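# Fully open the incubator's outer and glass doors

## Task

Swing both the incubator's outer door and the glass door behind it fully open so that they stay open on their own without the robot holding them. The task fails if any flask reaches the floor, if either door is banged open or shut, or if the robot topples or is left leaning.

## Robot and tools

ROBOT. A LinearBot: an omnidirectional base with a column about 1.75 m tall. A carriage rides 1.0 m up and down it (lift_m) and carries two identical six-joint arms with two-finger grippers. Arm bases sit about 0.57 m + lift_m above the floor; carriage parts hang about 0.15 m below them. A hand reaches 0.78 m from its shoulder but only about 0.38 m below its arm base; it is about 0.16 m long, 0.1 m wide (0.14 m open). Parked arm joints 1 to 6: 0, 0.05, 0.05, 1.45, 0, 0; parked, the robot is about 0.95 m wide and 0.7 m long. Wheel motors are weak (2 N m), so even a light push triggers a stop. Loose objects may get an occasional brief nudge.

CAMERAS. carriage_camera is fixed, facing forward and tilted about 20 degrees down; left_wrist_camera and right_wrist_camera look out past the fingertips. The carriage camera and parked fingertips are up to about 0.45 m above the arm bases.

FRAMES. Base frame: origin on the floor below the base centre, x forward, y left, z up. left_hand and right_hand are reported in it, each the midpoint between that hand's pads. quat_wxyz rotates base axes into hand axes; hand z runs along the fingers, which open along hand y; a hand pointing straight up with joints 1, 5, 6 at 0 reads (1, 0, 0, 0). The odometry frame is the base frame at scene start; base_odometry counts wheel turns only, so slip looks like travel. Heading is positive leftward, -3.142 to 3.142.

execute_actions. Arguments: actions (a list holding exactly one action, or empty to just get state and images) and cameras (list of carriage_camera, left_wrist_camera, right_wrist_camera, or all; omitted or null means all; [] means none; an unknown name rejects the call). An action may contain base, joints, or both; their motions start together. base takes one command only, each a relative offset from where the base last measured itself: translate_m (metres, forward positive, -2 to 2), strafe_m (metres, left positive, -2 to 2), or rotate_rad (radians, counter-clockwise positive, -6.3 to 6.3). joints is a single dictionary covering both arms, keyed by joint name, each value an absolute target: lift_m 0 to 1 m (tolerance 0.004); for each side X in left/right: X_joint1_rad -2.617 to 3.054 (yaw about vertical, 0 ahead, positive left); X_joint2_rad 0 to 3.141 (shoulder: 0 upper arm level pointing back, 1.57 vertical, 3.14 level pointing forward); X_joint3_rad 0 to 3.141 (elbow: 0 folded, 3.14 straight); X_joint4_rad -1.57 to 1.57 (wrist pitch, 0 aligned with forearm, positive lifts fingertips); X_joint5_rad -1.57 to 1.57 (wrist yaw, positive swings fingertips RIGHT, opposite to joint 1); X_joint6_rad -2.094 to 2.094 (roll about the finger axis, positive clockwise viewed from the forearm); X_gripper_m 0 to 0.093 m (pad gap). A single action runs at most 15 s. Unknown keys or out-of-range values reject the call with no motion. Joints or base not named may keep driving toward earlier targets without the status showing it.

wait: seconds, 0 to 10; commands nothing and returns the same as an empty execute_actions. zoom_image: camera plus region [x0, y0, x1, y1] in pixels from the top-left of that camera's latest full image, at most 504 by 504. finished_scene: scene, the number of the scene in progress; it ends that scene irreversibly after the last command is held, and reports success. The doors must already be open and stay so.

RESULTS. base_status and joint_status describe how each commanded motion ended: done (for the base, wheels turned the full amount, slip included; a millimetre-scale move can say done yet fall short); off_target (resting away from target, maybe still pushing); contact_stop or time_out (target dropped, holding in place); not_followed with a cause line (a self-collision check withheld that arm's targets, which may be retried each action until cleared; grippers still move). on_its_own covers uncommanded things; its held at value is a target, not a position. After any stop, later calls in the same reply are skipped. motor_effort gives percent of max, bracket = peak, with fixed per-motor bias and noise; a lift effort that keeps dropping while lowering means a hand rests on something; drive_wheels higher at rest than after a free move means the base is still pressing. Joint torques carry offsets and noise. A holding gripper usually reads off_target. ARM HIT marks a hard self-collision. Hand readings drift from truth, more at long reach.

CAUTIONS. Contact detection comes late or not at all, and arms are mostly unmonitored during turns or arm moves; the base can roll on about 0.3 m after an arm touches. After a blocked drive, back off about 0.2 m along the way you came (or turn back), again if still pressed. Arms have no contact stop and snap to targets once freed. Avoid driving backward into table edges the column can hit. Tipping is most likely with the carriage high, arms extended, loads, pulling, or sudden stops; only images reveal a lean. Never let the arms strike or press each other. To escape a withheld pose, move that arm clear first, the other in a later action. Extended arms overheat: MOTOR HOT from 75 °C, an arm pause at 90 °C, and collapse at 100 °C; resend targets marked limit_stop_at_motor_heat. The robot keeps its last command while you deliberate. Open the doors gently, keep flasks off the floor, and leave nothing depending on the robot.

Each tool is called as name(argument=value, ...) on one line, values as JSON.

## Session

execute_actions(actions=[], cameras=["carriage_camera"])

Scene clock: 0.00 s.
Joint torques (N m, as the arm reports them, + toward a larger angle): no reading
base_odometry: x=+0.000 y=+0.000 heading=+0.000 (m, m, rad; odometry frame)
base_status: not commanded
joint_positions: lift_m=+0.299 left_joint1_rad=+0.007 left_joint2_rad=+0.062 left_joint3_rad=+0.041 left_joint4_rad=+1.410 left_joint5_rad=-0.004 left_joint6_rad=+0.034 left_gripper_m=+0.094 right_joint1_rad=-0.015 right_joint2_rad=+0.049 right_joint3_rad=+0.049 right_joint4_rad=+1.397 right_joint5_rad=-0.034 right_joint6_rad=-0.013 right_gripper_m=+0.094
joint_status: not commanded
motor_effort: lift_m=+30 drive_wheels=+2 (%)
left_hand: x=+0.3321 y=+0.3396 z=+1.2827 quat_wxyz=(+0.996, -0.001, +0.091, +0.021) (m; base frame)
right_hand: x=+0.3287 y=-0.3335 z=+1.2847 quat_wxyz=(+0.996, -0.017, +0.087, -0.013) (m; base frame)
pictures: carriage_camera
Images, in order (width x height): carriage_camera 504x504.

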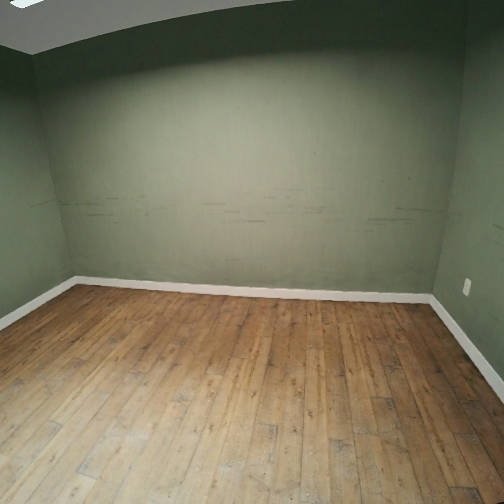

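execute_actions(actions=[{"base":{"rotate_rad":2.0},"joints":{"lift_m":0}}], cameras=["carriage_camera"])

Scene clock: 4.43 s.
Joint torques (N m, as the arm reports them, + toward a larger angle): left_arm=[-0.06  3.53  6.67  0.05 -0.03 -0.1 ] | right_arm=[ 0.03  4.4   6.79 -0.07 -0.03  0.1 ]
base_odometry: x=+0.000 y=+0.000 heading=+1.999 (m, m, rad; odometry frame)
base_status: done
joint_positions: lift_m=+0.000 left_joint1_rad=+0.007 left_joint2_rad=+0.062 left_joint3_rad=+0.041 left_joint4_rad=+1.407 left_joint5_rad=-0.004 left_joint6_rad=+0.034 left_gripper_m=+0.094 right_joint1_rad=-0.015 right_joint2_rad=+0.049 right_joint3_rad=+0.049 right_joint4_rad=+1.395 right_joint5_rad=-0.034 right_joint6_rad=-0.013 right_gripper_m=+0.094
joint_status: all done
motor_effort: lift_m=+26(32) drive_wheels=+10(28) (%)
left_hand: x=+0.3328 y=+0.3396 z=+0.9835 quat_wxyz=(+0.996, -0.001, +0.092, +0.021) (m; base frame)
right_hand: x=+0.3294 y=-0.3335 z=+0.9856 quat_wxyz=(+0.996, -0.017, +0.088, -0.013) (m; base frame)
pictures: carriage_camera
Images, in order (width x height): carriage_camera 504x504.

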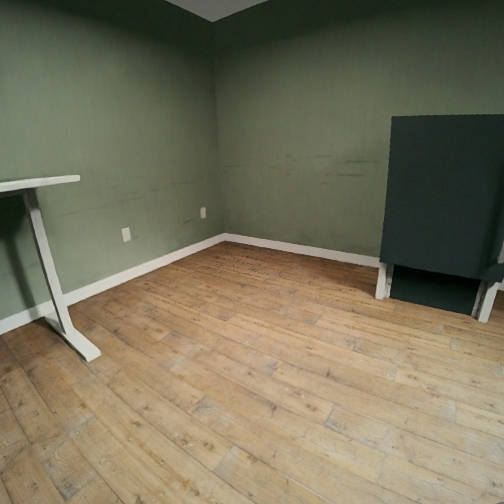

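execute_actions(actions=[{"base":{"rotate_rad":-0.63},"joints":{"right_joint2_rad":1.0,"right_joint3_rad":1.0,"right_joint4_rad":0}}], cameras=["carriage_camera","right_wrist_camera"])

Scene clock: 7.90 s.
Joint torques (N m, as the arm reports them, + toward a larger angle): left_arm=[-0.09  3.49  6.52  0.03 -0.04 -0.1 ] | right_arm=[ 0.01 -1.89 10.19  2.28 -0.05  0.09]
base_odometry: x=+0.000 y=+0.000 heading=+1.371 (m, m, rad; odometry frame)
base_status: done
joint_positions: lift_m=+0.000 left_joint1_rad=+0.007 left_joint2_rad=+0.062 left_joint3_rad=+0.041 left_joint4_rad=+1.408 left_joint5_rad=-0.004 left_joint6_rad=+0.034 left_gripper_m=+0.094 right_joint1_rad=-0.015 right_joint2_rad=+0.991 right_joint3_rad=+0.983 right_joint4_rad=+0.013 right_joint5_rad=-0.034 right_joint6_rad=-0.013 right_gripper_m=+0.094
joint_status: all done
motor_effort: lift_m=+27(26) drive_wheels=+15(29) (%)
left_hand: x=+0.3326 y=+0.3396 z=+0.9836 quat_wxyz=(+0.996, -0.001, +0.092, +0.021) (m; base frame)
right_hand: x=+0.6515 y=-0.3384 z=+0.9509 quat_wxyz=(+0.709, -0.011, +0.705, +0.002) (m; base frame)
pictures: carriage_camera, right_wrist_camera
Images, in order (width x height): carriage_camera 504x504, right_wrist_camera 504x504.

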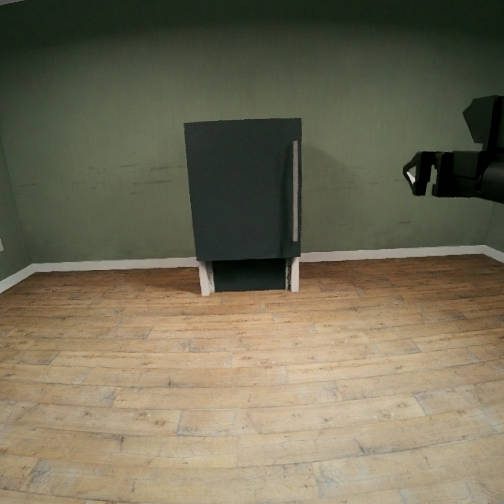

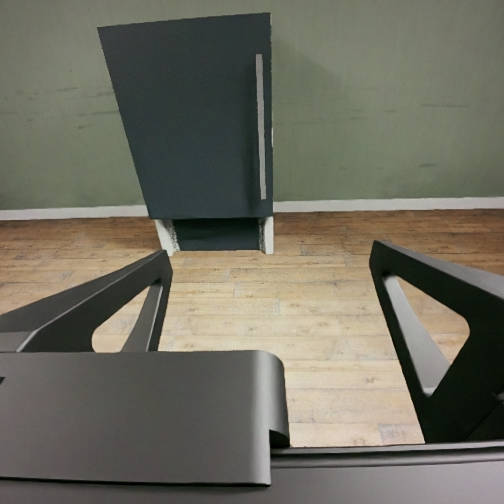

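execute_actions(actions=[{"base":{"translate_m":0.85}}], cameras=["carriage_camera","right_wrist_camera"])

Scene clock: 14.00 s.
Joint torques (N m, as the arm reports them, + toward a larger angle): left_arm=[-0.08  3.5   6.67 -0.04 -0.04 -0.1 ] | right_arm=[-0.01 -1.95 10.09  2.31 -0.04  0.1 ]
base_odometry: x=+0.170 y=+0.833 heading=+1.370 (m, m, rad; odometry frame)
base_status: done
joint_positions: lift_m=+0.000 left_joint1_rad=+0.007 left_joint2_rad=+0.062 left_joint3_rad=+0.041 left_joint4_rad=+1.412 left_joint5_rad=-0.004 left_joint6_rad=+0.034 left_gripper_m=+0.094 right_joint1_rad=-0.015 right_joint2_rad=+0.991 right_joint3_rad=+0.983 right_joint4_rad=+0.012 right_joint5_rad=-0.034 right_joint6_rad=-0.013 right_gripper_m=+0.094
joint_status: not commanded
motor_effort: lift_m=+26(27) drive_wheels=-4(25) (%)
left_hand: x=+0.3317 y=+0.3396 z=+0.9838 quat_wxyz=(+0.996, -0.001, +0.090, +0.021) (m; base frame)
right_hand: x=+0.6515 y=-0.3382 z=+0.9506 quat_wxyz=(+0.709, -0.012, +0.706, +0.002) (m; base frame)
pictures: carriage_camera, right_wrist_camera
Images, in order (width x height): carriage_camera 504x504, right_wrist_camera 504x504.

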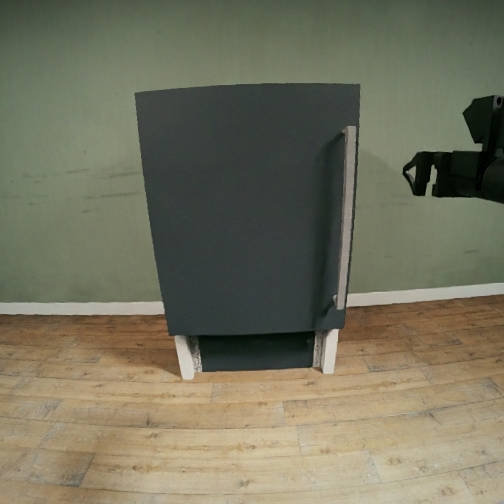

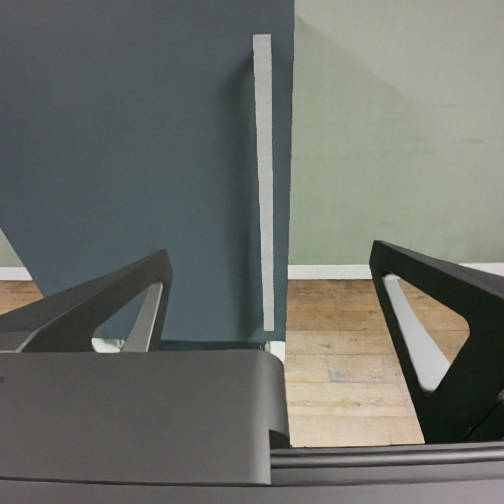

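execute_actions(actions=[{"base":{"translate_m":0.37}}], cameras=["carriage_camera","right_wrist_camera"])

Scene clock: 18.83 s.
Joint torques (N m, as the arm reports them, + toward a larger angle): left_arm=[-0.07  3.51  6.6  -0.03 -0.03 -0.1 ] | right_arm=[-0.01 -1.82 10.15  2.35 -0.04  0.1 ]
base_odometry: x=+0.244 y=+1.196 heading=+1.370 (m, m, rad; odometry frame)
base_status: done
joint_positions: lift_m=+0.000 left_joint1_rad=+0.007 left_joint2_rad=+0.062 left_joint3_rad=+0.041 left_joint4_rad=+1.411 left_joint5_rad=-0.004 left_joint6_rad=+0.034 left_gripper_m=+0.094 right_joint1_rad=-0.015 right_joint2_rad=+0.991 right_joint3_rad=+0.983 right_joint4_rad=+0.012 right_joint5_rad=-0.034 right_joint6_rad=-0.013 right_gripper_m=+0.094
joint_status: not commanded
motor_effort: lift_m=+27(28) drive_wheels=-4(21) (%)
left_hand: x=+0.3319 y=+0.3396 z=+0.9837 quat_wxyz=(+0.996, -0.001, +0.090, +0.021) (m; base frame)
right_hand: x=+0.6515 y=-0.3382 z=+0.9506 quat_wxyz=(+0.709, -0.012, +0.706, +0.002) (m; base frame)
pictures: carriage_camera, right_wrist_camera
Images, in order (width x height): carriage_camera 504x504, right_wrist_camera 504x504.

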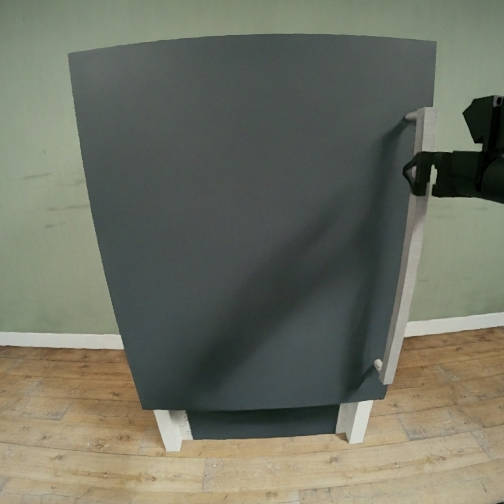

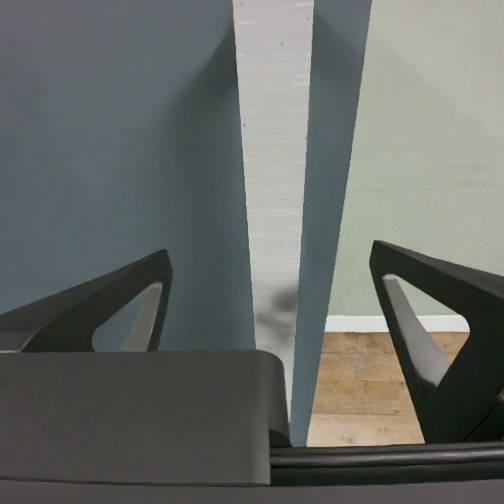

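execute_actions(actions=[{"base":{"translate_m":0.04}}], cameras=[])

execute_actions(actions=[{"joints":{"right_gripper_m":0}}], cameras=[])

execute_actions(actions=[{"base":{"translate_m":-0.1}}], cameras=[])

execute_actions(actions=[{"base":{"translate_m":-0.13},"joints":{"right_joint1_rad":0.28,"right_joint5_rad":0.35}}], cameras=[])

execute_actions(actions=[{"base":{"translate_m":-0.13},"joints":{"right_joint1_rad":0.7,"right_joint5_rad":0.85}}], cameras=["carriage_camera","right_wrist_camera"])

Scene clock: 24.13 s.
Joint torques (N m, as the arm reports them, + toward a larger angle): left_arm=[-0.11  3.5   6.7  -0.02 -0.04 -0.1 ] | right_arm=[ 0.   -1.99 10.26  2.32 -0.05  0.09]
base_odometry: x=+0.252 y=+1.235 heading=+1.370 (m, m, rad; odometry frame)
base_status: done
joint_positions: lift_m=+0.000 left_joint1_rad=+0.007 left_joint2_rad=+0.062 left_joint3_rad=+0.041 left_joint4_rad=+1.410 left_joint5_rad=-0.004 left_joint6_rad=+0.034 left_gripper_m=+0.094 right_joint1_rad=-0.015 right_joint2_rad=+0.991 right_joint3_rad=+0.983 right_joint4_rad=+0.011 right_joint5_rad=-0.034 right_joint6_rad=-0.013 right_gripper_m=+0.094
joint_status: not commanded
motor_effort: lift_m=+27(27) drive_wheels=-4(21) (%)
left_hand: x=+0.3320 y=+0.3396 z=+0.9837 quat_wxyz=(+0.996, -0.001, +0.091, +0.021) (m; base frame)
right_hand: x=+0.6515 y=-0.3382 z=+0.9504 quat_wxyz=(+0.708, -0.012, +0.706, +0.002) (m; base frame)
pictures: none
No camera images: the call's "cameras" was empty. Leave "cameras" out to get every camera's image.

Scene clock: 24.87 s.
Joint torques (N m, as the arm reports them, + toward a larger angle): left_arm=[-0.1   3.49  6.83 -0.02 -0.04 -0.1 ] | right_arm=[ 0.23 -2.02 10.18  2.29 -0.17  0.07]
base_odometry: x=+0.252 y=+1.235 heading=+1.370 (m, m, rad; odometry frame)
base_status: not commanded
joint_positions: lift_m=+0.000 left_joint1_rad=+0.007 left_joint2_rad=+0.062 left_joint3_rad=+0.041 left_joint4_rad=+1.410 left_joint5_rad=-0.003 left_joint6_rad=+0.034 left_gripper_m=+0.094 right_joint1_rad=-0.018 right_joint2_rad=+0.992 right_joint3_rad=+0.983 right_joint4_rad=+0.012 right_joint5_rad=-0.023 right_joint6_rad=-0.011 right_gripper_m=+0.024
joint_status: right_gripper_m off_target (ended at +0.024, target +0.000)
motor_effort: lift_m=+28(27) drive_wheels=-3(4) (%)
left_hand: x=+0.3321 y=+0.3396 z=+0.9837 quat_wxyz=(+0.996, +0.000, +0.091, +0.021) (m; base frame)
right_hand: x=+0.6517 y=-0.3415 z=+0.9504 quat_wxyz=(+0.708, -0.005, +0.706, -0.002) (m; base frame)
pictures: none
No camera images: the call's "cameras" was empty. Leave "cameras" out to get every camera's image.

Scene clock: 26.53 s.
Joint torques (N m, as the arm reports them, + toward a larger angle): left_arm=[-0.1   3.54  6.57 -0.03 -0.04 -0.1 ] | right_arm=[-2.42 -5.29  8.95  2.06  0.25  0.04]
base_odometry: x=+0.232 y=+1.137 heading=+1.370 (m, m, rad; odometry frame)
base_status: done
joint_positions: lift_m=+0.000 left_joint1_rad=+0.007 left_joint2_rad=+0.062 left_joint3_rad=+0.041 left_joint4_rad=+1.411 left_joint5_rad=-0.003 left_joint6_rad=+0.034 left_gripper_m=+0.094 right_joint1_rad=+0.020 right_joint2_rad=+1.030 right_joint3_rad=+0.999 right_joint4_rad=+0.035 right_joint5_rad=-0.062 right_joint6_rad=-0.008 right_gripper_m=+0.028
joint_status: not commanded
motor_effort: lift_m=+27(26) drive_wheels=+2(32) (%)
left_hand: x=+0.3319 y=+0.3396 z=+0.9837 quat_wxyz=(+0.996, +0.000, +0.090, +0.021) (m; base frame)
right_hand: x=+0.6611 y=-0.3206 z=+0.9501 quat_wxyz=(+0.708, -0.032, +0.705, +0.026) (m; base frame)
pictures: none
No camera images: the call's "cameras" was empty. Leave "cameras" out to get every camera's image.

Scene clock: 28.37 s.
Joint torques (N m, as the arm reports them, + toward a larger angle): left_arm=[-0.09  3.48  6.67 -0.08 -0.03 -0.1 ] | right_arm=[-3.04 -5.8   8.92  1.93  1.04  0.05]
base_odometry: x=+0.206 y=+1.010 heading=+1.370 (m, m, rad; odometry frame)
base_status: done
joint_positions: lift_m=+0.000 left_joint1_rad=+0.007 left_joint2_rad=+0.062 left_joint3_rad=+0.041 left_joint4_rad=+1.410 left_joint5_rad=-0.003 left_joint6_rad=+0.034 left_gripper_m=+0.094 right_joint1_rad=+0.324 right_joint2_rad=+1.036 right_joint3_rad=+0.999 right_joint4_rad=+0.045 right_joint5_rad=+0.245 right_joint6_rad=-0.009 right_gripper_m=+0.030
joint_status: right_joint1_rad off_target (ended at +0.324, target +0.280); right_joint5_rad off_target (ended at +0.245, target +0.350)
motor_effort: lift_m=+27(27) drive_wheels=+4(29) (%)
left_hand: x=+0.3320 y=+0.3396 z=+0.9837 quat_wxyz=(+0.996, +0.000, +0.091, +0.021) (m; base frame)
right_hand: x=+0.6521 y=-0.2594 z=+0.9505 quat_wxyz=(+0.709, -0.030, +0.704, +0.026) (m; base frame)
pictures: none
No camera images: the call's "cameras" was empty. Leave "cameras" out to get every camera's image.

Scene clock: 30.17 s.
Joint torques (N m, as the arm reports them, + toward a larger angle): left_arm=[-0.07  3.46  6.74  0.03 -0.04 -0.1 ] | right_arm=[ -3.09 -13.96   7.54   0.63   3.54   0.22]
base_odometry: x=+0.180 y=+0.883 heading=+1.371 (m, m, rad; odometry frame)
base_status: done
joint_positions: lift_m=+0.000 left_joint1_rad=+0.007 left_joint2_rad=+0.062 left_joint3_rad=+0.041 left_joint4_rad=+1.409 left_joint5_rad=-0.003 left_joint6_rad=+0.034 left_gripper_m=+0.094 right_joint1_rad=+0.745 right_joint2_rad=+1.131 right_joint3_rad=+1.016 right_joint4_rad=+0.159 right_joint5_rad=+0.501 right_joint6_rad=-0.027 right_gripper_m=+0.032
joint_status: right_joint1_rad off_target (ended at +0.745, target +0.700); right_joint5_rad off_target (ended at +0.502, target +0.850)
motor_effort: lift_m=+28(27) drive_wheels=+20(30) (%)
left_hand: x=+0.3322 y=+0.3396 z=+0.9836 quat_wxyz=(+0.996, +0.000, +0.091, +0.021) (m; base frame)
right_hand: x=+0.6219 y=-0.1402 z=+0.9510 quat_wxyz=(+0.716, -0.086, +0.688, +0.086) (m; base frame)
pictures: carriage_camera, right_wrist_camera
Images, in order (width x height): carriage_camera 504x504, right_wrist_camera 504x504.

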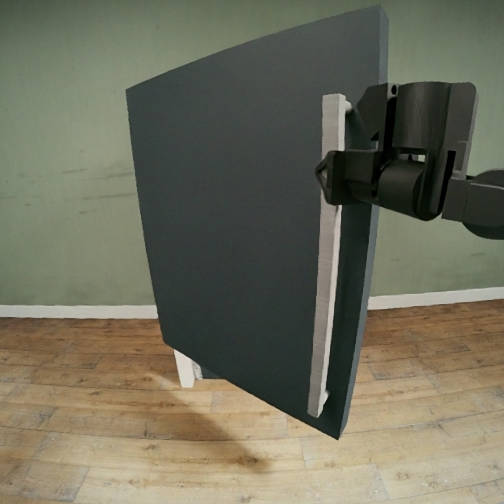

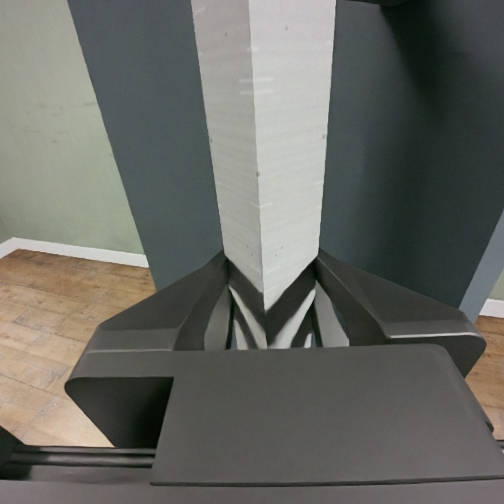

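execute_actions(actions=[{"joints":{"right_gripper_m":0.093,"right_joint5_rad":0.5,"right_joint1_rad":0.74}}], cameras=[])

execute_actions(actions=[{"base":{"translate_m":-0.12},"joints":{"right_joint2_rad":0.5,"right_joint3_rad":0.5}}], cameras=[])

execute_actions(actions=[{"base":{"rotate_rad":1.571},"joints":{"right_gripper_m":0}}], cameras=[])

execute_actions(actions=[{"base":{"translate_m":-1.0},"joints":{"right_joint1_rad":0,"right_joint5_rad":0}}], cameras=[])

execute_actions(actions=[{"base":{"strafe_m":-0.58}}], cameras=[])

execute_actions(actions=[{"joints":{"right_joint2_rad":1.4,"right_joint3_rad":1.4}}], cameras=["carriage_camera","right_wrist_camera"])

Scene clock: 37.37 s.
Joint torques (N m, as the arm reports them, + toward a larger angle): left_arm=[-0.08  3.46  6.66 -0.02 -0.03 -0.1 ] | right_arm=[-0.35 -1.99  7.78  2.12  0.    0.18]
base_odometry: x=+0.180 y=+0.882 heading=+1.370 (m, m, rad; odometry frame)
base_status: not commanded
joint_positions: lift_m=+0.000 left_joint1_rad=+0.007 left_joint2_rad=+0.062 left_joint3_rad=+0.041 left_joint4_rad=+1.410 left_joint5_rad=-0.003 left_joint6_rad=+0.034 left_gripper_m=+0.094 right_joint1_rad=+0.746 right_joint2_rad=+0.995 right_joint3_rad=+1.011 right_joint4_rad=+0.019 right_joint5_rad=+0.493 right_joint6_rad=-0.022 right_gripper_m=+0.093
joint_status: all done
motor_effort: lift_m=+27(27) drive_wheels=+0(20) (%)
left_hand: x=+0.3322 y=+0.3396 z=+0.9837 quat_wxyz=(+0.996, +0.000, +0.091, +0.021) (m; base frame)
right_hand: x=+0.5938 y=-0.1640 z=+0.9641 quat_wxyz=(+0.713, -0.089, +0.690, +0.089) (m; base frame)
pictures: none
No camera images: the call's "cameras" was empty. Leave "cameras" out to get every camera's image.

Scene clock: 39.13 s.
Joint torques (N m, as the arm reports them, + toward a larger angle): left_arm=[-0.07  3.74  6.78  0.02 -0.04 -0.11] | right_arm=[-0.41 -0.1   7.14  2.22  0.01  0.17]
base_odometry: x=+0.155 y=+0.765 heading=+1.370 (m, m, rad; odometry frame)
base_status: done
joint_positions: lift_m=+0.000 left_joint1_rad=+0.007 left_joint2_rad=+0.062 left_joint3_rad=+0.041 left_joint4_rad=+1.409 left_joint5_rad=-0.003 left_joint6_rad=+0.034 left_gripper_m=+0.094 right_joint1_rad=+0.746 right_joint2_rad=+0.514 right_joint3_rad=+0.519 right_joint4_rad=+0.009 right_joint5_rad=+0.494 right_joint6_rad=-0.022 right_gripper_m=+0.093
joint_status: all done
motor_effort: lift_m=+28(26) drive_wheels=-2(23) (%)
left_hand: x=+0.3322 y=+0.3396 z=+0.9836 quat_wxyz=(+0.996, +0.000, +0.091, +0.021) (m; base frame)
right_hand: x=+0.5312 y=-0.2220 z=+0.8646 quat_wxyz=(+0.706, -0.094, +0.697, +0.084) (m; base frame)
pictures: none
No camera images: the call's "cameras" was empty. Leave "cameras" out to get every camera's image.

Scene clock: 42.30 s.
Joint torques (N m, as the arm reports them, + toward a larger angle): left_arm=[-0.08  3.54  6.69 -0.05 -0.03 -0.1 ] | right_arm=[-0.43 -0.14  7.22  2.21 -0.01  0.17]
base_odometry: x=+0.155 y=+0.765 heading=+2.940 (m, m, rad; odometry frame)
base_status: done
joint_positions: lift_m=+0.000 left_joint1_rad=+0.007 left_joint2_rad=+0.062 left_joint3_rad=+0.041 left_joint4_rad=+1.409 left_joint5_rad=-0.003 left_joint6_rad=+0.034 left_gripper_m=+0.094 right_joint1_rad=+0.746 right_joint2_rad=+0.514 right_joint3_rad=+0.519 right_joint4_rad=+0.009 right_joint5_rad=+0.495 right_joint6_rad=-0.021 right_gripper_m=+0.000
joint_status: all done
motor_effort: lift_m=+27(28) drive_wheels=+10(28) (%)
left_hand: x=+0.3323 y=+0.3396 z=+0.9836 quat_wxyz=(+0.996, +0.000, +0.091, +0.021) (m; base frame)
right_hand: x=+0.5313 y=-0.2221 z=+0.8646 quat_wxyz=(+0.706, -0.093, +0.697, +0.084) (m; base frame)
pictures: none
No camera images: the call's "cameras" was empty. Leave "cameras" out to get every camera's image.

Scene clock: 46.70 s.
Joint torques (N m, as the arm reports them, + toward a larger angle): left_arm=[-0.08  3.35  6.71 -0.06 -0.04 -0.1 ] | right_arm=[-0.27 -0.16  7.22  2.34 -0.14  0.17]
base_odometry: x=+1.136 y=+0.566 heading=+2.941 (m, m, rad; odometry frame)
base_status: done
joint_positions: lift_m=+0.000 left_joint1_rad=+0.007 left_joint2_rad=+0.062 left_joint3_rad=+0.041 left_joint4_rad=+1.408 left_joint5_rad=-0.003 left_joint6_rad=+0.034 left_gripper_m=+0.094 right_joint1_rad=+0.004 right_joint2_rad=+0.514 right_joint3_rad=+0.519 right_joint4_rad=+0.009 right_joint5_rad=+0.009 right_joint6_rad=-0.021 right_gripper_m=+0.000
joint_status: all done
motor_effort: lift_m=+28(28) drive_wheels=-8(29) (%)
left_hand: x=+0.3325 y=+0.3396 z=+0.9836 quat_wxyz=(+0.996, +0.000, +0.092, +0.021) (m; base frame)
right_hand: x=+0.5656 y=-0.3392 z=+0.8649 quat_wxyz=(+0.712, -0.006, +0.702, -0.009) (m; base frame)
pictures: none
No camera images: the call's "cameras" was empty. Leave "cameras" out to get every camera's image.

Scene clock: 50.13 s.
Joint torques (N m, as the arm reports them, + toward a larger angle): left_arm=[-0.09  3.44  6.66 -0.03 -0.01 -0.1 ] | right_arm=[-0.24 -0.1   7.23  2.33 -0.11  0.17]
base_odometry: x=+1.251 y=+1.135 heading=+2.941 (m, m, rad; odometry frame)
base_status: done
joint_positions: lift_m=+0.000 left_joint1_rad=+0.007 left_joint2_rad=+0.062 left_joint3_rad=+0.041 left_joint4_rad=+1.410 left_joint5_rad=-0.003 left_joint6_rad=+0.034 left_gripper_m=+0.094 right_joint1_rad=+0.004 right_joint2_rad=+0.514 right_joint3_rad=+0.519 right_joint4_rad=+0.009 right_joint5_rad=+0.007 right_joint6_rad=-0.021 right_gripper_m=+0.000
joint_status: not commanded
motor_effort: lift_m=+27(28) drive_wheels=-5(19) (%)
left_hand: x=+0.3321 y=+0.3396 z=+0.9837 quat_wxyz=(+0.996, +0.000, +0.091, +0.021) (m; base frame)
right_hand: x=+0.5656 y=-0.3388 z=+0.8649 quat_wxyz=(+0.712, -0.006, +0.702, -0.009) (m; base frame)
pictures: none
No camera images: the call's "cameras" was empty. Leave "cameras" out to get every camera's image.

Scene clock: 51.50 s.
Joint torques (N m, as the arm reports them, + toward a larger angle): left_arm=[-0.07  3.51  6.71 -0.03 -0.05 -0.1 ] | right_arm=[-0.21 -5.97 10.28  2.31 -0.12  0.18]
base_odometry: x=+1.251 y=+1.135 heading=+2.941 (m, m, rad; odometry frame)
base_status: not commanded
joint_positions: lift_m=+0.000 left_joint1_rad=+0.007 left_joint2_rad=+0.062 left_joint3_rad=+0.041 left_joint4_rad=+1.410 left_joint5_rad=-0.003 left_joint6_rad=+0.034 left_gripper_m=+0.094 right_joint1_rad=+0.004 right_joint2_rad=+1.392 right_joint3_rad=+1.382 right_joint4_rad=+0.013 right_joint5_rad=+0.007 right_joint6_rad=-0.021 right_gripper_m=+0.000
joint_status: all done
motor_effort: lift_m=+27(28) drive_wheels=-4(4) (%)
left_hand: x=+0.3321 y=+0.3396 z=+0.9837 quat_wxyz=(+0.996, +0.000, +0.091, +0.021) (m; base frame)
right_hand: x=+0.7493 y=-0.3382 z=+0.9888 quat_wxyz=(+0.708, -0.006, +0.706, -0.009) (m; base frame)
pictures: carriage_camera, right_wrist_camera
Images, in order (width x height): carriage_camera 504x504, right_wrist_camera 504x504.

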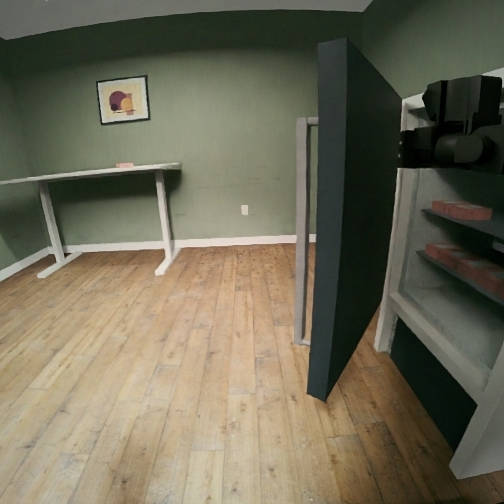

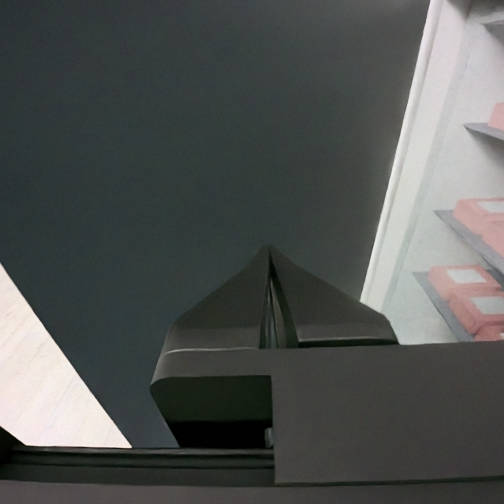

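execute_actions(actions=[{"base":{"translate_m":0.15},"joints":{"right_joint1_rad":0.2}}], cameras=[])

execute_actions(actions=[{"base":{"translate_m":0.15},"joints":{"right_joint1_rad":0.35}}], cameras=["carriage_camera"])

execute_actions(actions=[{"base":{"translate_m":0.18}}], cameras=["carriage_camera"])

Scene clock: 56.00 s.
Joint torques (N m, as the arm reports them, + toward a larger angle): left_arm=[-0.08  3.48  6.6  -0.03 -0.03 -0.1 ] | right_arm=[ 0.28 -5.87 10.31  2.33 -0.14  0.17]
base_odometry: x=+1.104 y=+1.165 heading=+2.940 (m, m, rad; odometry frame)
base_status: done
joint_positions: lift_m=+0.000 left_joint1_rad=+0.007 left_joint2_rad=+0.062 left_joint3_rad=+0.041 left_joint4_rad=+1.410 left_joint5_rad=-0.003 left_joint6_rad=+0.034 left_gripper_m=+0.094 right_joint1_rad=+0.197 right_joint2_rad=+1.390 right_joint3_rad=+1.382 right_joint4_rad=+0.009 right_joint5_rad=+0.009 right_joint6_rad=-0.021 right_gripper_m=+0.000
joint_status: all done
motor_effort: lift_m=+27(27) drive_wheels=-6(23) (%)
left_hand: x=+0.3320 y=+0.3396 z=+0.9837 quat_wxyz=(+0.996, +0.000, +0.091, +0.021) (m; base frame)
right_hand: x=+0.7400 y=-0.2492 z=+0.9887 quat_wxyz=(+0.705, -0.074, +0.703, +0.059) (m; base frame)
pictures: none
No camera images: the call's "cameras" was empty. Leave "cameras" out to get every camera's image.

Scene clock: 57.93 s.
Joint torques (N m, as the arm reports them, + toward a larger angle): left_arm=[-0.08  3.5   6.66 -0.04 -0.03 -0.11] | right_arm=[ 0.39 -5.65 10.37  2.37 -0.14  0.17]
base_odometry: x=+0.957 y=+1.196 heading=+2.939 (m, m, rad; odometry frame)
base_status: done
joint_positions: lift_m=+0.000 left_joint1_rad=+0.007 left_joint2_rad=+0.062 left_joint3_rad=+0.041 left_joint4_rad=+1.411 left_joint5_rad=-0.003 left_joint6_rad=+0.034 left_gripper_m=+0.094 right_joint1_rad=+0.345 right_joint2_rad=+1.388 right_joint3_rad=+1.382 right_joint4_rad=+0.006 right_joint5_rad=+0.009 right_joint6_rad=-0.021 right_gripper_m=+0.000
joint_status: all done
motor_effort: lift_m=+27(27) drive_wheels=-6(24) (%)
left_hand: x=+0.3319 y=+0.3396 z=+0.9837 quat_wxyz=(+0.996, +0.000, +0.090, +0.021) (m; base frame)
right_hand: x=+0.7213 y=-0.1836 z=+0.9890 quat_wxyz=(+0.699, -0.126, +0.696, +0.111) (m; base frame)
pictures: carriage_camera
Images, in order (width x height): carriage_camera 504x504.

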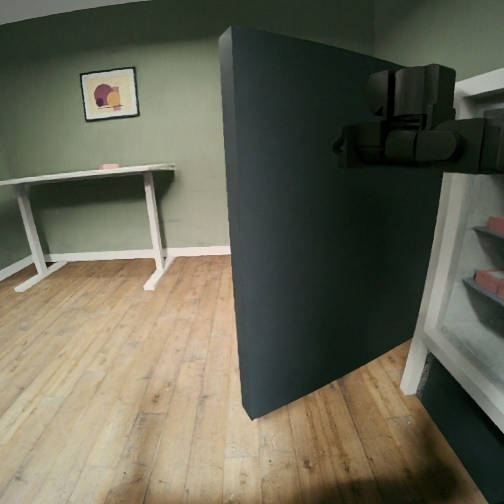

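Scene clock: 60.03 s.
Joint torques (N m, as the arm reports them, + toward a larger angle): left_arm=[-0.12  3.46  6.54  0.   -0.03 -0.1 ] | right_arm=[-0.31 -5.6   9.96  2.47  0.04  0.17]
base_odometry: x=+0.781 y=+1.232 heading=+2.938 (m, m, rad; odometry frame)
base_status: done
joint_positions: lift_m=+0.000 left_joint1_rad=+0.007 left_joint2_rad=+0.062 left_joint3_rad=+0.041 left_joint4_rad=+1.411 left_joint5_rad=-0.003 left_joint6_rad=+0.034 left_gripper_m=+0.094 right_joint1_rad=+0.355 right_joint2_rad=+1.388 right_joint3_rad=+1.386 right_joint4_rad=-0.001 right_joint5_rad=-0.009 right_joint6_rad=-0.021 right_gripper_m=+0.000
joint_status: not commanded
motor_effort: lift_m=+26(27) drive_wheels=-7(29) (%)
left_hand: x=+0.3319 y=+0.3396 z=+0.9837 quat_wxyz=(+0.996, +0.000, +0.090, +0.021) (m; base frame)
right_hand: x=+0.7186 y=-0.1764 z=+0.9887 quat_wxyz=(+0.696, -0.135, +0.695, +0.120) (m; base frame)
pictures: carriage_camera
Images, in order (width x height): carriage_camera 504x504.

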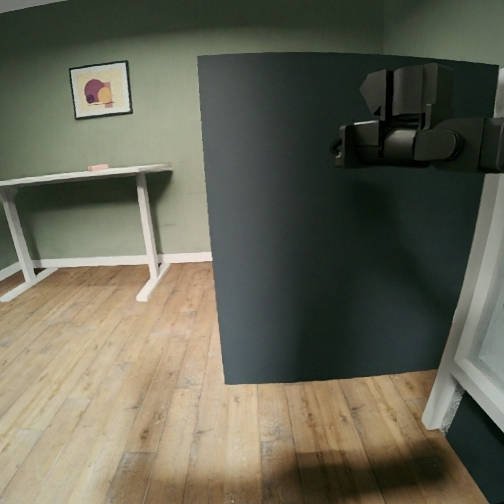

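execute_actions(actions=[{"base":{"translate_m":0.1}}], cameras=[])

execute_actions(actions=[{"base":{"translate_m":0.08}}], cameras=["carriage_camera"])

execute_actions(actions=[{"base":{"translate_m":0.06}}], cameras=["carriage_camera"])

Scene clock: 63.80 s.
Joint torques (N m, as the arm reports them, + toward a larger angle): left_arm=[-0.1   3.37  6.65 -0.04 -0.04 -0.1 ] | right_arm=[-0.33 -5.74 10.03  2.39  0.03  0.17]
base_odometry: x=+0.683 y=+1.253 heading=+2.938 (m, m, rad; odometry frame)
base_status: done
joint_positions: lift_m=+0.000 left_joint1_rad=+0.007 left_joint2_rad=+0.062 left_joint3_rad=+0.041 left_joint4_rad=+1.411 left_joint5_rad=-0.003 left_joint6_rad=+0.034 left_gripper_m=+0.094 right_joint1_rad=+0.355 right_joint2_rad=+1.388 right_joint3_rad=+1.386 right_joint4_rad=+0.003 right_joint5_rad=-0.007 right_joint6_rad=-0.021 right_gripper_m=+0.000
joint_status: not commanded
motor_effort: lift_m=+27(28) drive_wheels=-6(23) (%)
left_hand: x=+0.3319 y=+0.3396 z=+0.9837 quat_wxyz=(+0.996, +0.000, +0.090, +0.021) (m; base frame)
right_hand: x=+0.7188 y=-0.1768 z=+0.9898 quat_wxyz=(+0.697, -0.134, +0.694, +0.120) (m; base frame)
pictures: none
No camera images: the call's "cameras" was empty. Leave "cameras" out to get every camera's image.

Scene clock: 65.30 s.
Joint torques (N m, as the arm reports them, + toward a larger angle): left_arm=[-0.09  3.48  6.67 -0.04 -0.04 -0.1 ] | right_arm=[-0.28 -5.38  9.97  2.39  0.05  0.17]
base_odometry: x=+0.605 y=+1.269 heading=+2.937 (m, m, rad; odometry frame)
base_status: done
joint_positions: lift_m=+0.000 left_joint1_rad=+0.007 left_joint2_rad=+0.062 left_joint3_rad=+0.041 left_joint4_rad=+1.410 left_joint5_rad=-0.003 left_joint6_rad=+0.034 left_gripper_m=+0.094 right_joint1_rad=+0.355 right_joint2_rad=+1.385 right_joint3_rad=+1.386 right_joint4_rad=+0.002 right_joint5_rad=-0.009 right_joint6_rad=-0.021 right_gripper_m=+0.000
joint_status: not commanded
motor_effort: lift_m=+27(27) drive_wheels=-6(22) (%)
left_hand: x=+0.3321 y=+0.3396 z=+0.9837 quat_wxyz=(+0.996, +0.000, +0.091, +0.021) (m; base frame)
right_hand: x=+0.7177 y=-0.1766 z=+0.9908 quat_wxyz=(+0.698, -0.135, +0.693, +0.121) (m; base frame)
pictures: carriage_camera
Images, in order (width x height): carriage_camera 504x504.

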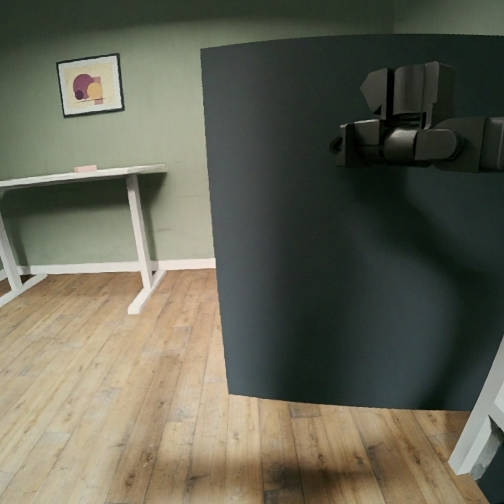

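Scene clock: 66.67 s.
Joint torques (N m, as the arm reports them, + toward a larger angle): left_arm=[-0.08  3.47  6.75 -0.03 -0.03 -0.11] | right_arm=[-0.46 -5.24 10.02  2.4   0.04  0.16]
base_odometry: x=+0.546 y=+1.282 heading=+2.936 (m, m, rad; odometry frame)
base_status: done
joint_positions: lift_m=+0.000 left_joint1_rad=+0.007 left_joint2_rad=+0.062 left_joint3_rad=+0.041 left_joint4_rad=+1.410 left_joint5_rad=-0.003 left_joint6_rad=+0.034 left_gripper_m=+0.094 right_joint1_rad=+0.357 right_joint2_rad=+1.384 right_joint3_rad=+1.386 right_joint4_rad=+0.001 right_joint5_rad=-0.009 right_joint6_rad=-0.020 right_gripper_m=+0.000
joint_status: not commanded
motor_effort: lift_m=+27(28) drive_wheels=-5(22) (%)
left_hand: x=+0.3321 y=+0.3395 z=+0.9837 quat_wxyz=(+0.996, +0.000, +0.091, +0.021) (m; base frame)
right_hand: x=+0.7171 y=-0.1760 z=+0.9911 quat_wxyz=(+0.698, -0.135, +0.693, +0.122) (m; base frame)
pictures: carriage_camera
Images, in order (width x height): carriage_camera 504x504.

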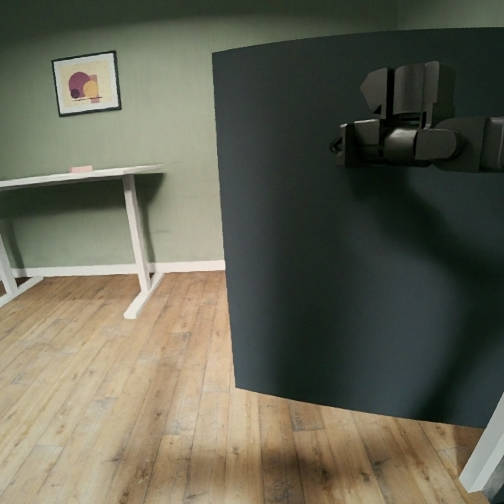

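execute_actions(actions=[{"base":{"translate_m":0.07}}], cameras=[])

execute_actions(actions=[{"base":{"translate_m":0.07}}], cameras=["carriage_camera"])

Scene clock: 69.80 s.
Joint torques (N m, as the arm reports them, + toward a larger angle): left_arm=[-0.05  3.45  6.7   0.04 -0.05 -0.1 ] | right_arm=[-2.55 -2.9   9.87  2.53  1.27  0.14]
base_odometry: x=+0.485 y=+1.295 heading=+2.934 (m, m, rad; odometry frame)
base_status: translate_m contact_stop (by the wheels' count: +0.062 of +0.070)
joint_positions: lift_m=+0.000 left_joint1_rad=+0.007 left_joint2_rad=+0.062 left_joint3_rad=+0.041 left_joint4_rad=+1.407 left_joint5_rad=-0.003 left_joint6_rad=+0.034 left_gripper_m=+0.094 right_joint1_rad=+0.388 right_joint2_rad=+1.357 right_joint3_rad=+1.386 right_joint4_rad=-0.011 right_joint5_rad=-0.126 right_joint6_rad=-0.018 right_gripper_m=+0.000
joint_status: not commanded
motor_effort: lift_m=+27(27) drive_wheels=+6(25) (%)
left_hand: x=+0.3329 y=+0.3395 z=+0.9835 quat_wxyz=(+0.996, +0.000, +0.092, +0.021) (m; base frame)
right_hand: x=+0.6948 y=-0.1478 z=+1.0000 quat_wxyz=(+0.692, -0.185, +0.676, +0.174) (m; base frame)
pictures: none
No camera images: the call's "cameras" was empty. Leave "cameras" out to get every camera's image.

not run: a stop came earlier in this reply.

execute_actions(actions=[{"base":{"translate_m":-0.37},"joints":{"right_joint1_rad":0,"right_joint2_rad":0.05,"right_joint3_rad":0.05,"right_joint4_rad":1.45}}], cameras=[])

execute_actions(actions=[{"base":{"strafe_m":0.28}}], cameras=[])

execute_actions(actions=[{"base":{"rotate_rad":-1.565},"joints":{"left_joint6_rad":-1.54}}], cameras=[])

execute_actions(actions=[{"joints":{"left_joint2_rad":1.8,"left_joint3_rad":0.8,"left_joint4_rad":1.0}}], cameras=["carriage_camera","left_wrist_camera"])

Scene clock: 76.33 s.
Joint torques (N m, as the arm reports them, + toward a larger angle): left_arm=[-0.08  3.48  6.67  0.01 -0.04 -0.11] | right_arm=[-0.19  3.69  4.68 -0.28  0.04  0.13]
base_odometry: x=+0.848 y=+1.219 heading=+2.934 (m, m, rad; odometry frame)
base_status: done
joint_positions: lift_m=+0.000 left_joint1_rad=+0.007 left_joint2_rad=+0.062 left_joint3_rad=+0.041 left_joint4_rad=+1.407 left_joint5_rad=-0.003 left_joint6_rad=+0.034 left_gripper_m=+0.094 right_joint1_rad=+0.003 right_joint2_rad=+0.063 right_joint3_rad=+0.071 right_joint4_rad=+1.452 right_joint5_rad=-0.008 right_joint6_rad=-0.017 right_gripper_m=+0.000
joint_status: all done
motor_effort: lift_m=+28(28) drive_wheels=-3(26) (%)
left_hand: x=+0.3328 y=+0.3395 z=+0.9835 quat_wxyz=(+0.996, +0.000, +0.092, +0.021) (m; base frame)
right_hand: x=+0.3130 y=-0.3373 z=+0.9935 quat_wxyz=(+0.998, -0.004, +0.055, -0.007) (m; base frame)
pictures: none
No camera images: the call's "cameras" was empty. Leave "cameras" out to get every camera's image.

Scene clock: 78.83 s.
Joint torques (N m, as the arm reports them, + toward a larger angle): left_arm=[-0.11  3.54  6.62  0.01 -0.04 -0.11] | right_arm=[-0.2   3.61  4.6  -0.28  0.01  0.13]
base_odometry: x=+0.790 y=+0.945 heading=+2.935 (m, m, rad; odometry frame)
base_status: done
joint_positions: lift_m=+0.000 left_joint1_rad=+0.007 left_joint2_rad=+0.062 left_joint3_rad=+0.041 left_joint4_rad=+1.407 left_joint5_rad=-0.003 left_joint6_rad=+0.034 left_gripper_m=+0.094 right_joint1_rad=+0.003 right_joint2_rad=+0.063 right_joint3_rad=+0.071 right_joint4_rad=+1.452 right_joint5_rad=-0.006 right_joint6_rad=-0.017 right_gripper_m=+0.000
joint_status: not commanded
motor_effort: lift_m=+27(26) drive_wheels=-5(19) (%)
left_hand: x=+0.3328 y=+0.3395 z=+0.9835 quat_wxyz=(+0.996, +0.000, +0.092, +0.021) (m; base frame)
right_hand: x=+0.3130 y=-0.3375 z=+0.9935 quat_wxyz=(+0.998, -0.004, +0.055, -0.007) (m; base frame)
pictures: none
No camera images: the call's "cameras" was empty. Leave "cameras" out to get every camera's image.

Scene clock: 81.93 s.
Joint torques (N m, as the arm reports them, + toward a larger angle): left_arm=[-0.08  3.25  6.96  0.07  0.04 -0.19] | right_arm=[-0.2   3.61  4.77 -0.21  0.    0.13]
base_odometry: x=+0.790 y=+0.945 heading=+1.371 (m, m, rad; odometry frame)
base_status: done
joint_positions: lift_m=+0.000 left_joint1_rad=+0.007 left_joint2_rad=+0.062 left_joint3_rad=+0.041 left_joint4_rad=+1.407 left_joint5_rad=-0.003 left_joint6_rad=-1.532 left_gripper_m=+0.094 right_joint1_rad=+0.003 right_joint2_rad=+0.063 right_joint3_rad=+0.071 right_joint4_rad=+1.449 right_joint5_rad=-0.005 right_joint6_rad=-0.017 right_gripper_m=+0.000
joint_status: all done
motor_effort: lift_m=+27(27) drive_wheels=+10(27) (%)
left_hand: x=+0.3327 y=+0.3395 z=+0.9835 quat_wxyz=(+0.720, -0.065, +0.065, -0.688) (m; base frame)
right_hand: x=+0.3137 y=-0.3377 z=+0.9934 quat_wxyz=(+0.998, -0.003, +0.057, -0.007) (m; base frame)
pictures: none
No camera images: the call's "cameras" was empty. Leave "cameras" out to get every camera's image.

Scene clock: 83.77 s.
Joint torques (N m, as the arm reports them, + toward a larger angle): left_arm=[-0.01 -7.24  7.61  2.11 -0.03 -0.11] | right_arm=[-0.2   3.65  4.57 -0.24  0.01  0.13]
base_odometry: x=+0.790 y=+0.945 heading=+1.371 (m, m, rad; odometry frame)
base_status: not commanded
joint_positions: lift_m=+0.000 left_joint1_rad=+0.007 left_joint2_rad=+1.788 left_joint3_rad=+0.794 left_joint4_rad=+0.996 left_joint5_rad=-0.003 left_joint6_rad=-1.532 left_gripper_m=+0.094 right_joint1_rad=+0.003 right_joint2_rad=+0.063 right_joint3_rad=+0.071 right_joint4_rad=+1.449 right_joint5_rad=-0.005 right_joint6_rad=-0.017 right_gripper_m=+0.000
joint_status: all done
motor_effort: lift_m=+27(28) drive_wheels=+10(10) (%)
left_hand: x=+0.7916 y=+0.3428 z=+0.7563 quat_wxyz=(+0.513, -0.492, +0.507, -0.488) (m; base frame)
right_hand: x=+0.3137 y=-0.3377 z=+0.9934 quat_wxyz=(+0.998, -0.003, +0.057, -0.007) (m; base frame)
pictures: carriage_camera, left_wrist_camera
Images, in order (width x height): carriage_camera 504x504, left_wrist_camera 504x504.

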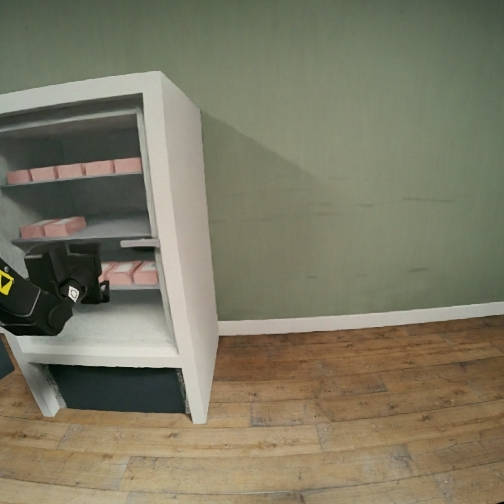

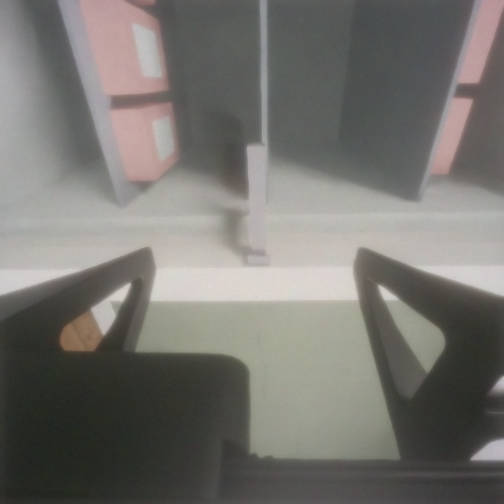

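execute_actions(actions=[{"base":{"strafe_m":-0.075}}], cameras=[])

execute_actions(actions=[{"base":{"translate_m":0.12}}], cameras=["carriage_camera","left_wrist_camera"])

Scene clock: 88.30 s.
Joint torques (N m, as the arm reports them, + toward a larger angle): left_arm=[-0.2  -7.18  7.62  2.11 -0.02 -0.12] | right_arm=[-0.19  3.61  4.68 -0.23  0.    0.13]
base_odometry: x=+0.864 y=+0.930 heading=+1.370 (m, m, rad; odometry frame)
base_status: done
joint_positions: lift_m=+0.000 left_joint1_rad=+0.008 left_joint2_rad=+1.788 left_joint3_rad=+0.794 left_joint4_rad=+0.998 left_joint5_rad=-0.003 left_joint6_rad=-1.532 left_gripper_m=+0.094 right_joint1_rad=+0.003 right_joint2_rad=+0.063 right_joint3_rad=+0.071 right_joint4_rad=+1.449 right_joint5_rad=-0.005 right_joint6_rad=-0.017 right_gripper_m=+0.000
joint_status: not commanded
motor_effort: lift_m=+27(27) drive_wheels=-9(26) (%)
left_hand: x=+0.7916 y=+0.3430 z=+0.7567 quat_wxyz=(+0.513, -0.492, +0.506, -0.489) (m; base frame)
right_hand: x=+0.3137 y=-0.3377 z=+0.9934 quat_wxyz=(+0.998, -0.003, +0.057, -0.007) (m; base frame)
pictures: none
No camera images: the call's "cameras" was empty. Leave "cameras" out to get every camera's image.

Scene clock: 90.07 s.
Joint torques (N m, as the arm reports them, + toward a larger angle): left_arm=[ 0.   -7.16  7.58  2.09 -0.04 -0.11] | right_arm=[-0.2   3.65  4.72 -0.24  0.01  0.13]
base_odometry: x=+0.888 y=+1.048 heading=+1.369 (m, m, rad; odometry frame)
base_status: done
joint_positions: lift_m=+0.000 left_joint1_rad=+0.007 left_joint2_rad=+1.788 left_joint3_rad=+0.794 left_joint4_rad=+1.000 left_joint5_rad=-0.003 left_joint6_rad=-1.532 left_gripper_m=+0.094 right_joint1_rad=+0.003 right_joint2_rad=+0.063 right_joint3_rad=+0.071 right_joint4_rad=+1.451 right_joint5_rad=-0.005 right_joint6_rad=-0.017 right_gripper_m=+0.000
joint_status: not commanded
motor_effort: lift_m=+27(28) drive_wheels=-6(20) (%)
left_hand: x=+0.7916 y=+0.3426 z=+0.7572 quat_wxyz=(+0.513, -0.491, +0.506, -0.489) (m; base frame)
right_hand: x=+0.3132 y=-0.3377 z=+0.9935 quat_wxyz=(+0.998, -0.003, +0.056, -0.007) (m; base frame)
pictures: carriage_camera, left_wrist_camera
Images, in order (width x height): carriage_camera 504x504, left_wrist_camera 504x504.

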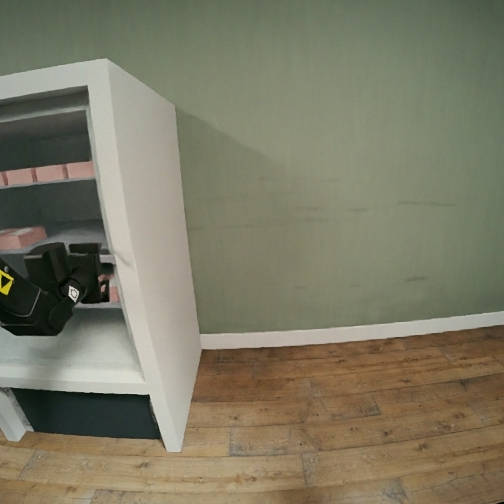

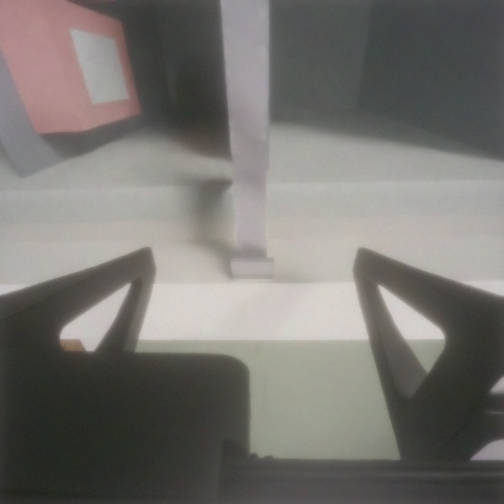

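execute_actions(actions=[{"base":{"strafe_m":0.03}}], cameras=[])

execute_actions(actions=[{"base":{"translate_m":0.03}}], cameras=["left_wrist_camera"])

execute_actions(actions=[{"joints":{"left_gripper_m":0}}], cameras=[])

execute_actions(actions=[{"joints":{"left_joint6_rad":0.0}}], cameras=["carriage_camera","left_wrist_camera"])

Scene clock: 94.80 s.
Joint torques (N m, as the arm reports them, + toward a larger angle): left_arm=[-0.14 -7.31  7.68  2.07 -0.09 -0.1 ] | right_arm=[-0.25  3.63  4.72 -0.2   0.    0.13]
base_odometry: x=+0.859 y=+1.054 heading=+1.369 (m, m, rad; odometry frame)
base_status: done
joint_positions: lift_m=+0.000 left_joint1_rad=+0.005 left_joint2_rad=+1.788 left_joint3_rad=+0.794 left_joint4_rad=+1.000 left_joint5_rad=-0.003 left_joint6_rad=-1.532 left_gripper_m=+0.094 right_joint1_rad=+0.003 right_joint2_rad=+0.063 right_joint3_rad=+0.071 right_joint4_rad=+1.451 right_joint5_rad=-0.005 right_joint6_rad=-0.017 right_gripper_m=+0.000
joint_status: not commanded
motor_effort: lift_m=+28(27) drive_wheels=-4(19) (%)
left_hand: x=+0.7916 y=+0.3418 z=+0.7574 quat_wxyz=(+0.513, -0.491, +0.506, -0.490) (m; base frame)
right_hand: x=+0.3132 y=-0.3378 z=+0.9935 quat_wxyz=(+0.998, -0.003, +0.056, -0.007) (m; base frame)
pictures: none
No camera images: the call's "cameras" was empty. Leave "cameras" out to get every camera's image.

Scene clock: 95.87 s.
Joint torques (N m, as the arm reports them, + toward a larger angle): left_arm=[ 0.   -6.89  7.65  2.08 -0.03 -0.11] | right_arm=[-0.2   3.67  4.68 -0.27  0.    0.13]
base_odometry: x=+0.865 y=+1.083 heading=+1.369 (m, m, rad; odometry frame)
base_status: done
joint_positions: lift_m=+0.000 left_joint1_rad=+0.005 left_joint2_rad=+1.788 left_joint3_rad=+0.794 left_joint4_rad=+1.002 left_joint5_rad=-0.003 left_joint6_rad=-1.532 left_gripper_m=+0.094 right_joint1_rad=+0.003 right_joint2_rad=+0.063 right_joint3_rad=+0.071 right_joint4_rad=+1.451 right_joint5_rad=-0.005 right_joint6_rad=-0.017 right_gripper_m=+0.000
joint_status: not commanded
motor_effort: lift_m=+27(27) drive_wheels=-7(18) (%)
left_hand: x=+0.7916 y=+0.3418 z=+0.7578 quat_wxyz=(+0.514, -0.490, +0.506, -0.490) (m; base frame)
right_hand: x=+0.3132 y=-0.3378 z=+0.9935 quat_wxyz=(+0.998, -0.003, +0.056, -0.007) (m; base frame)
pictures: left_wrist_camera
Images, in order (width x height): left_wrist_camera 504x504.

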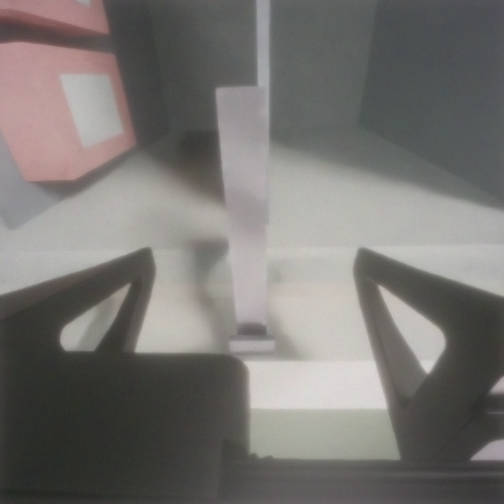

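Scene clock: 96.60 s.
Joint torques (N m, as the arm reports them, + toward a larger angle): left_arm=[ 0.11 -7.16  7.49  2.14 -0.04 -0.1 ] | right_arm=[-0.22  3.6   4.71 -0.25 -0.01  0.13]
base_odometry: x=+0.865 y=+1.083 heading=+1.369 (m, m, rad; odometry frame)
base_status: not commanded
joint_positions: lift_m=+0.000 left_joint1_rad=+0.005 left_joint2_rad=+1.788 left_joint3_rad=+0.794 left_joint4_rad=+0.994 left_joint5_rad=-0.003 left_joint6_rad=-1.533 left_gripper_m=+0.015 right_joint1_rad=+0.003 right_joint2_rad=+0.063 right_joint3_rad=+0.071 right_joint4_rad=+1.451 right_joint5_rad=-0.005 right_joint6_rad=-0.017 right_gripper_m=+0.000
joint_status: left_gripper_m off_target (ended at +0.015, target +0.000)
motor_effort: lift_m=+26(28) drive_wheels=-6(6) (%)
left_hand: x=+0.7916 y=+0.3418 z=+0.7559 quat_wxyz=(+0.511, -0.492, +0.507, -0.489) (m; base frame)
right_hand: x=+0.3132 y=-0.3378 z=+0.9935 quat_wxyz=(+0.998, -0.003, +0.056, -0.007) (m; base frame)
pictures: none
No camera images: the call's "cameras" was empty. Leave "cameras" out to get every camera's image.

Scene clock: 98.33 s.
Joint torques (N m, as the arm reports them, + toward a larger angle): left_arm=[-0.69 -7.19  7.65  2.43  0.13  0.15] | right_arm=[-0.2   3.63  4.68 -0.25  0.    0.13]
base_odometry: x=+0.865 y=+1.083 heading=+1.369 (m, m, rad; odometry frame)
base_status: not commanded
joint_positions: lift_m=+0.000 left_joint1_rad=+0.014 left_joint2_rad=+1.788 left_joint3_rad=+0.794 left_joint4_rad=+0.962 left_joint5_rad=-0.022 left_joint6_rad=-0.021 left_gripper_m=+0.015 right_joint1_rad=+0.003 right_joint2_rad=+0.063 right_joint3_rad=+0.071 right_joint4_rad=+1.451 right_joint5_rad=-0.005 right_joint6_rad=-0.017 right_gripper_m=+0.000
joint_status: left_joint6_rad off_target (ended at -0.021, target +0.000)
motor_effort: lift_m=+27(27) drive_wheels=-6(6) (%)
left_hand: x=+0.7914 y=+0.3496 z=+0.7479 quat_wxyz=(+0.696, -0.020, +0.718, +0.005) (m; base frame)
right_hand: x=+0.3132 y=-0.3378 z=+0.9935 quat_wxyz=(+0.998, -0.003, +0.056, -0.007) (m; base frame)
pictures: carriage_camera, left_wrist_camera
Images, in order (width x height): carriage_camera 504x504, left_wrist_camera 504x504.

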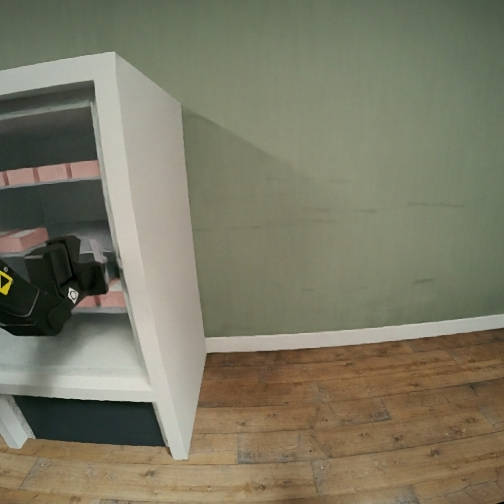

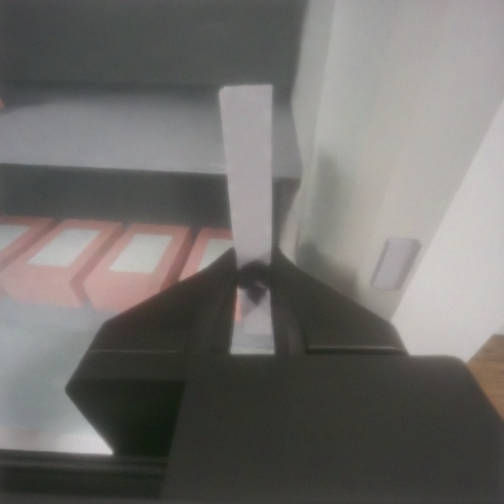

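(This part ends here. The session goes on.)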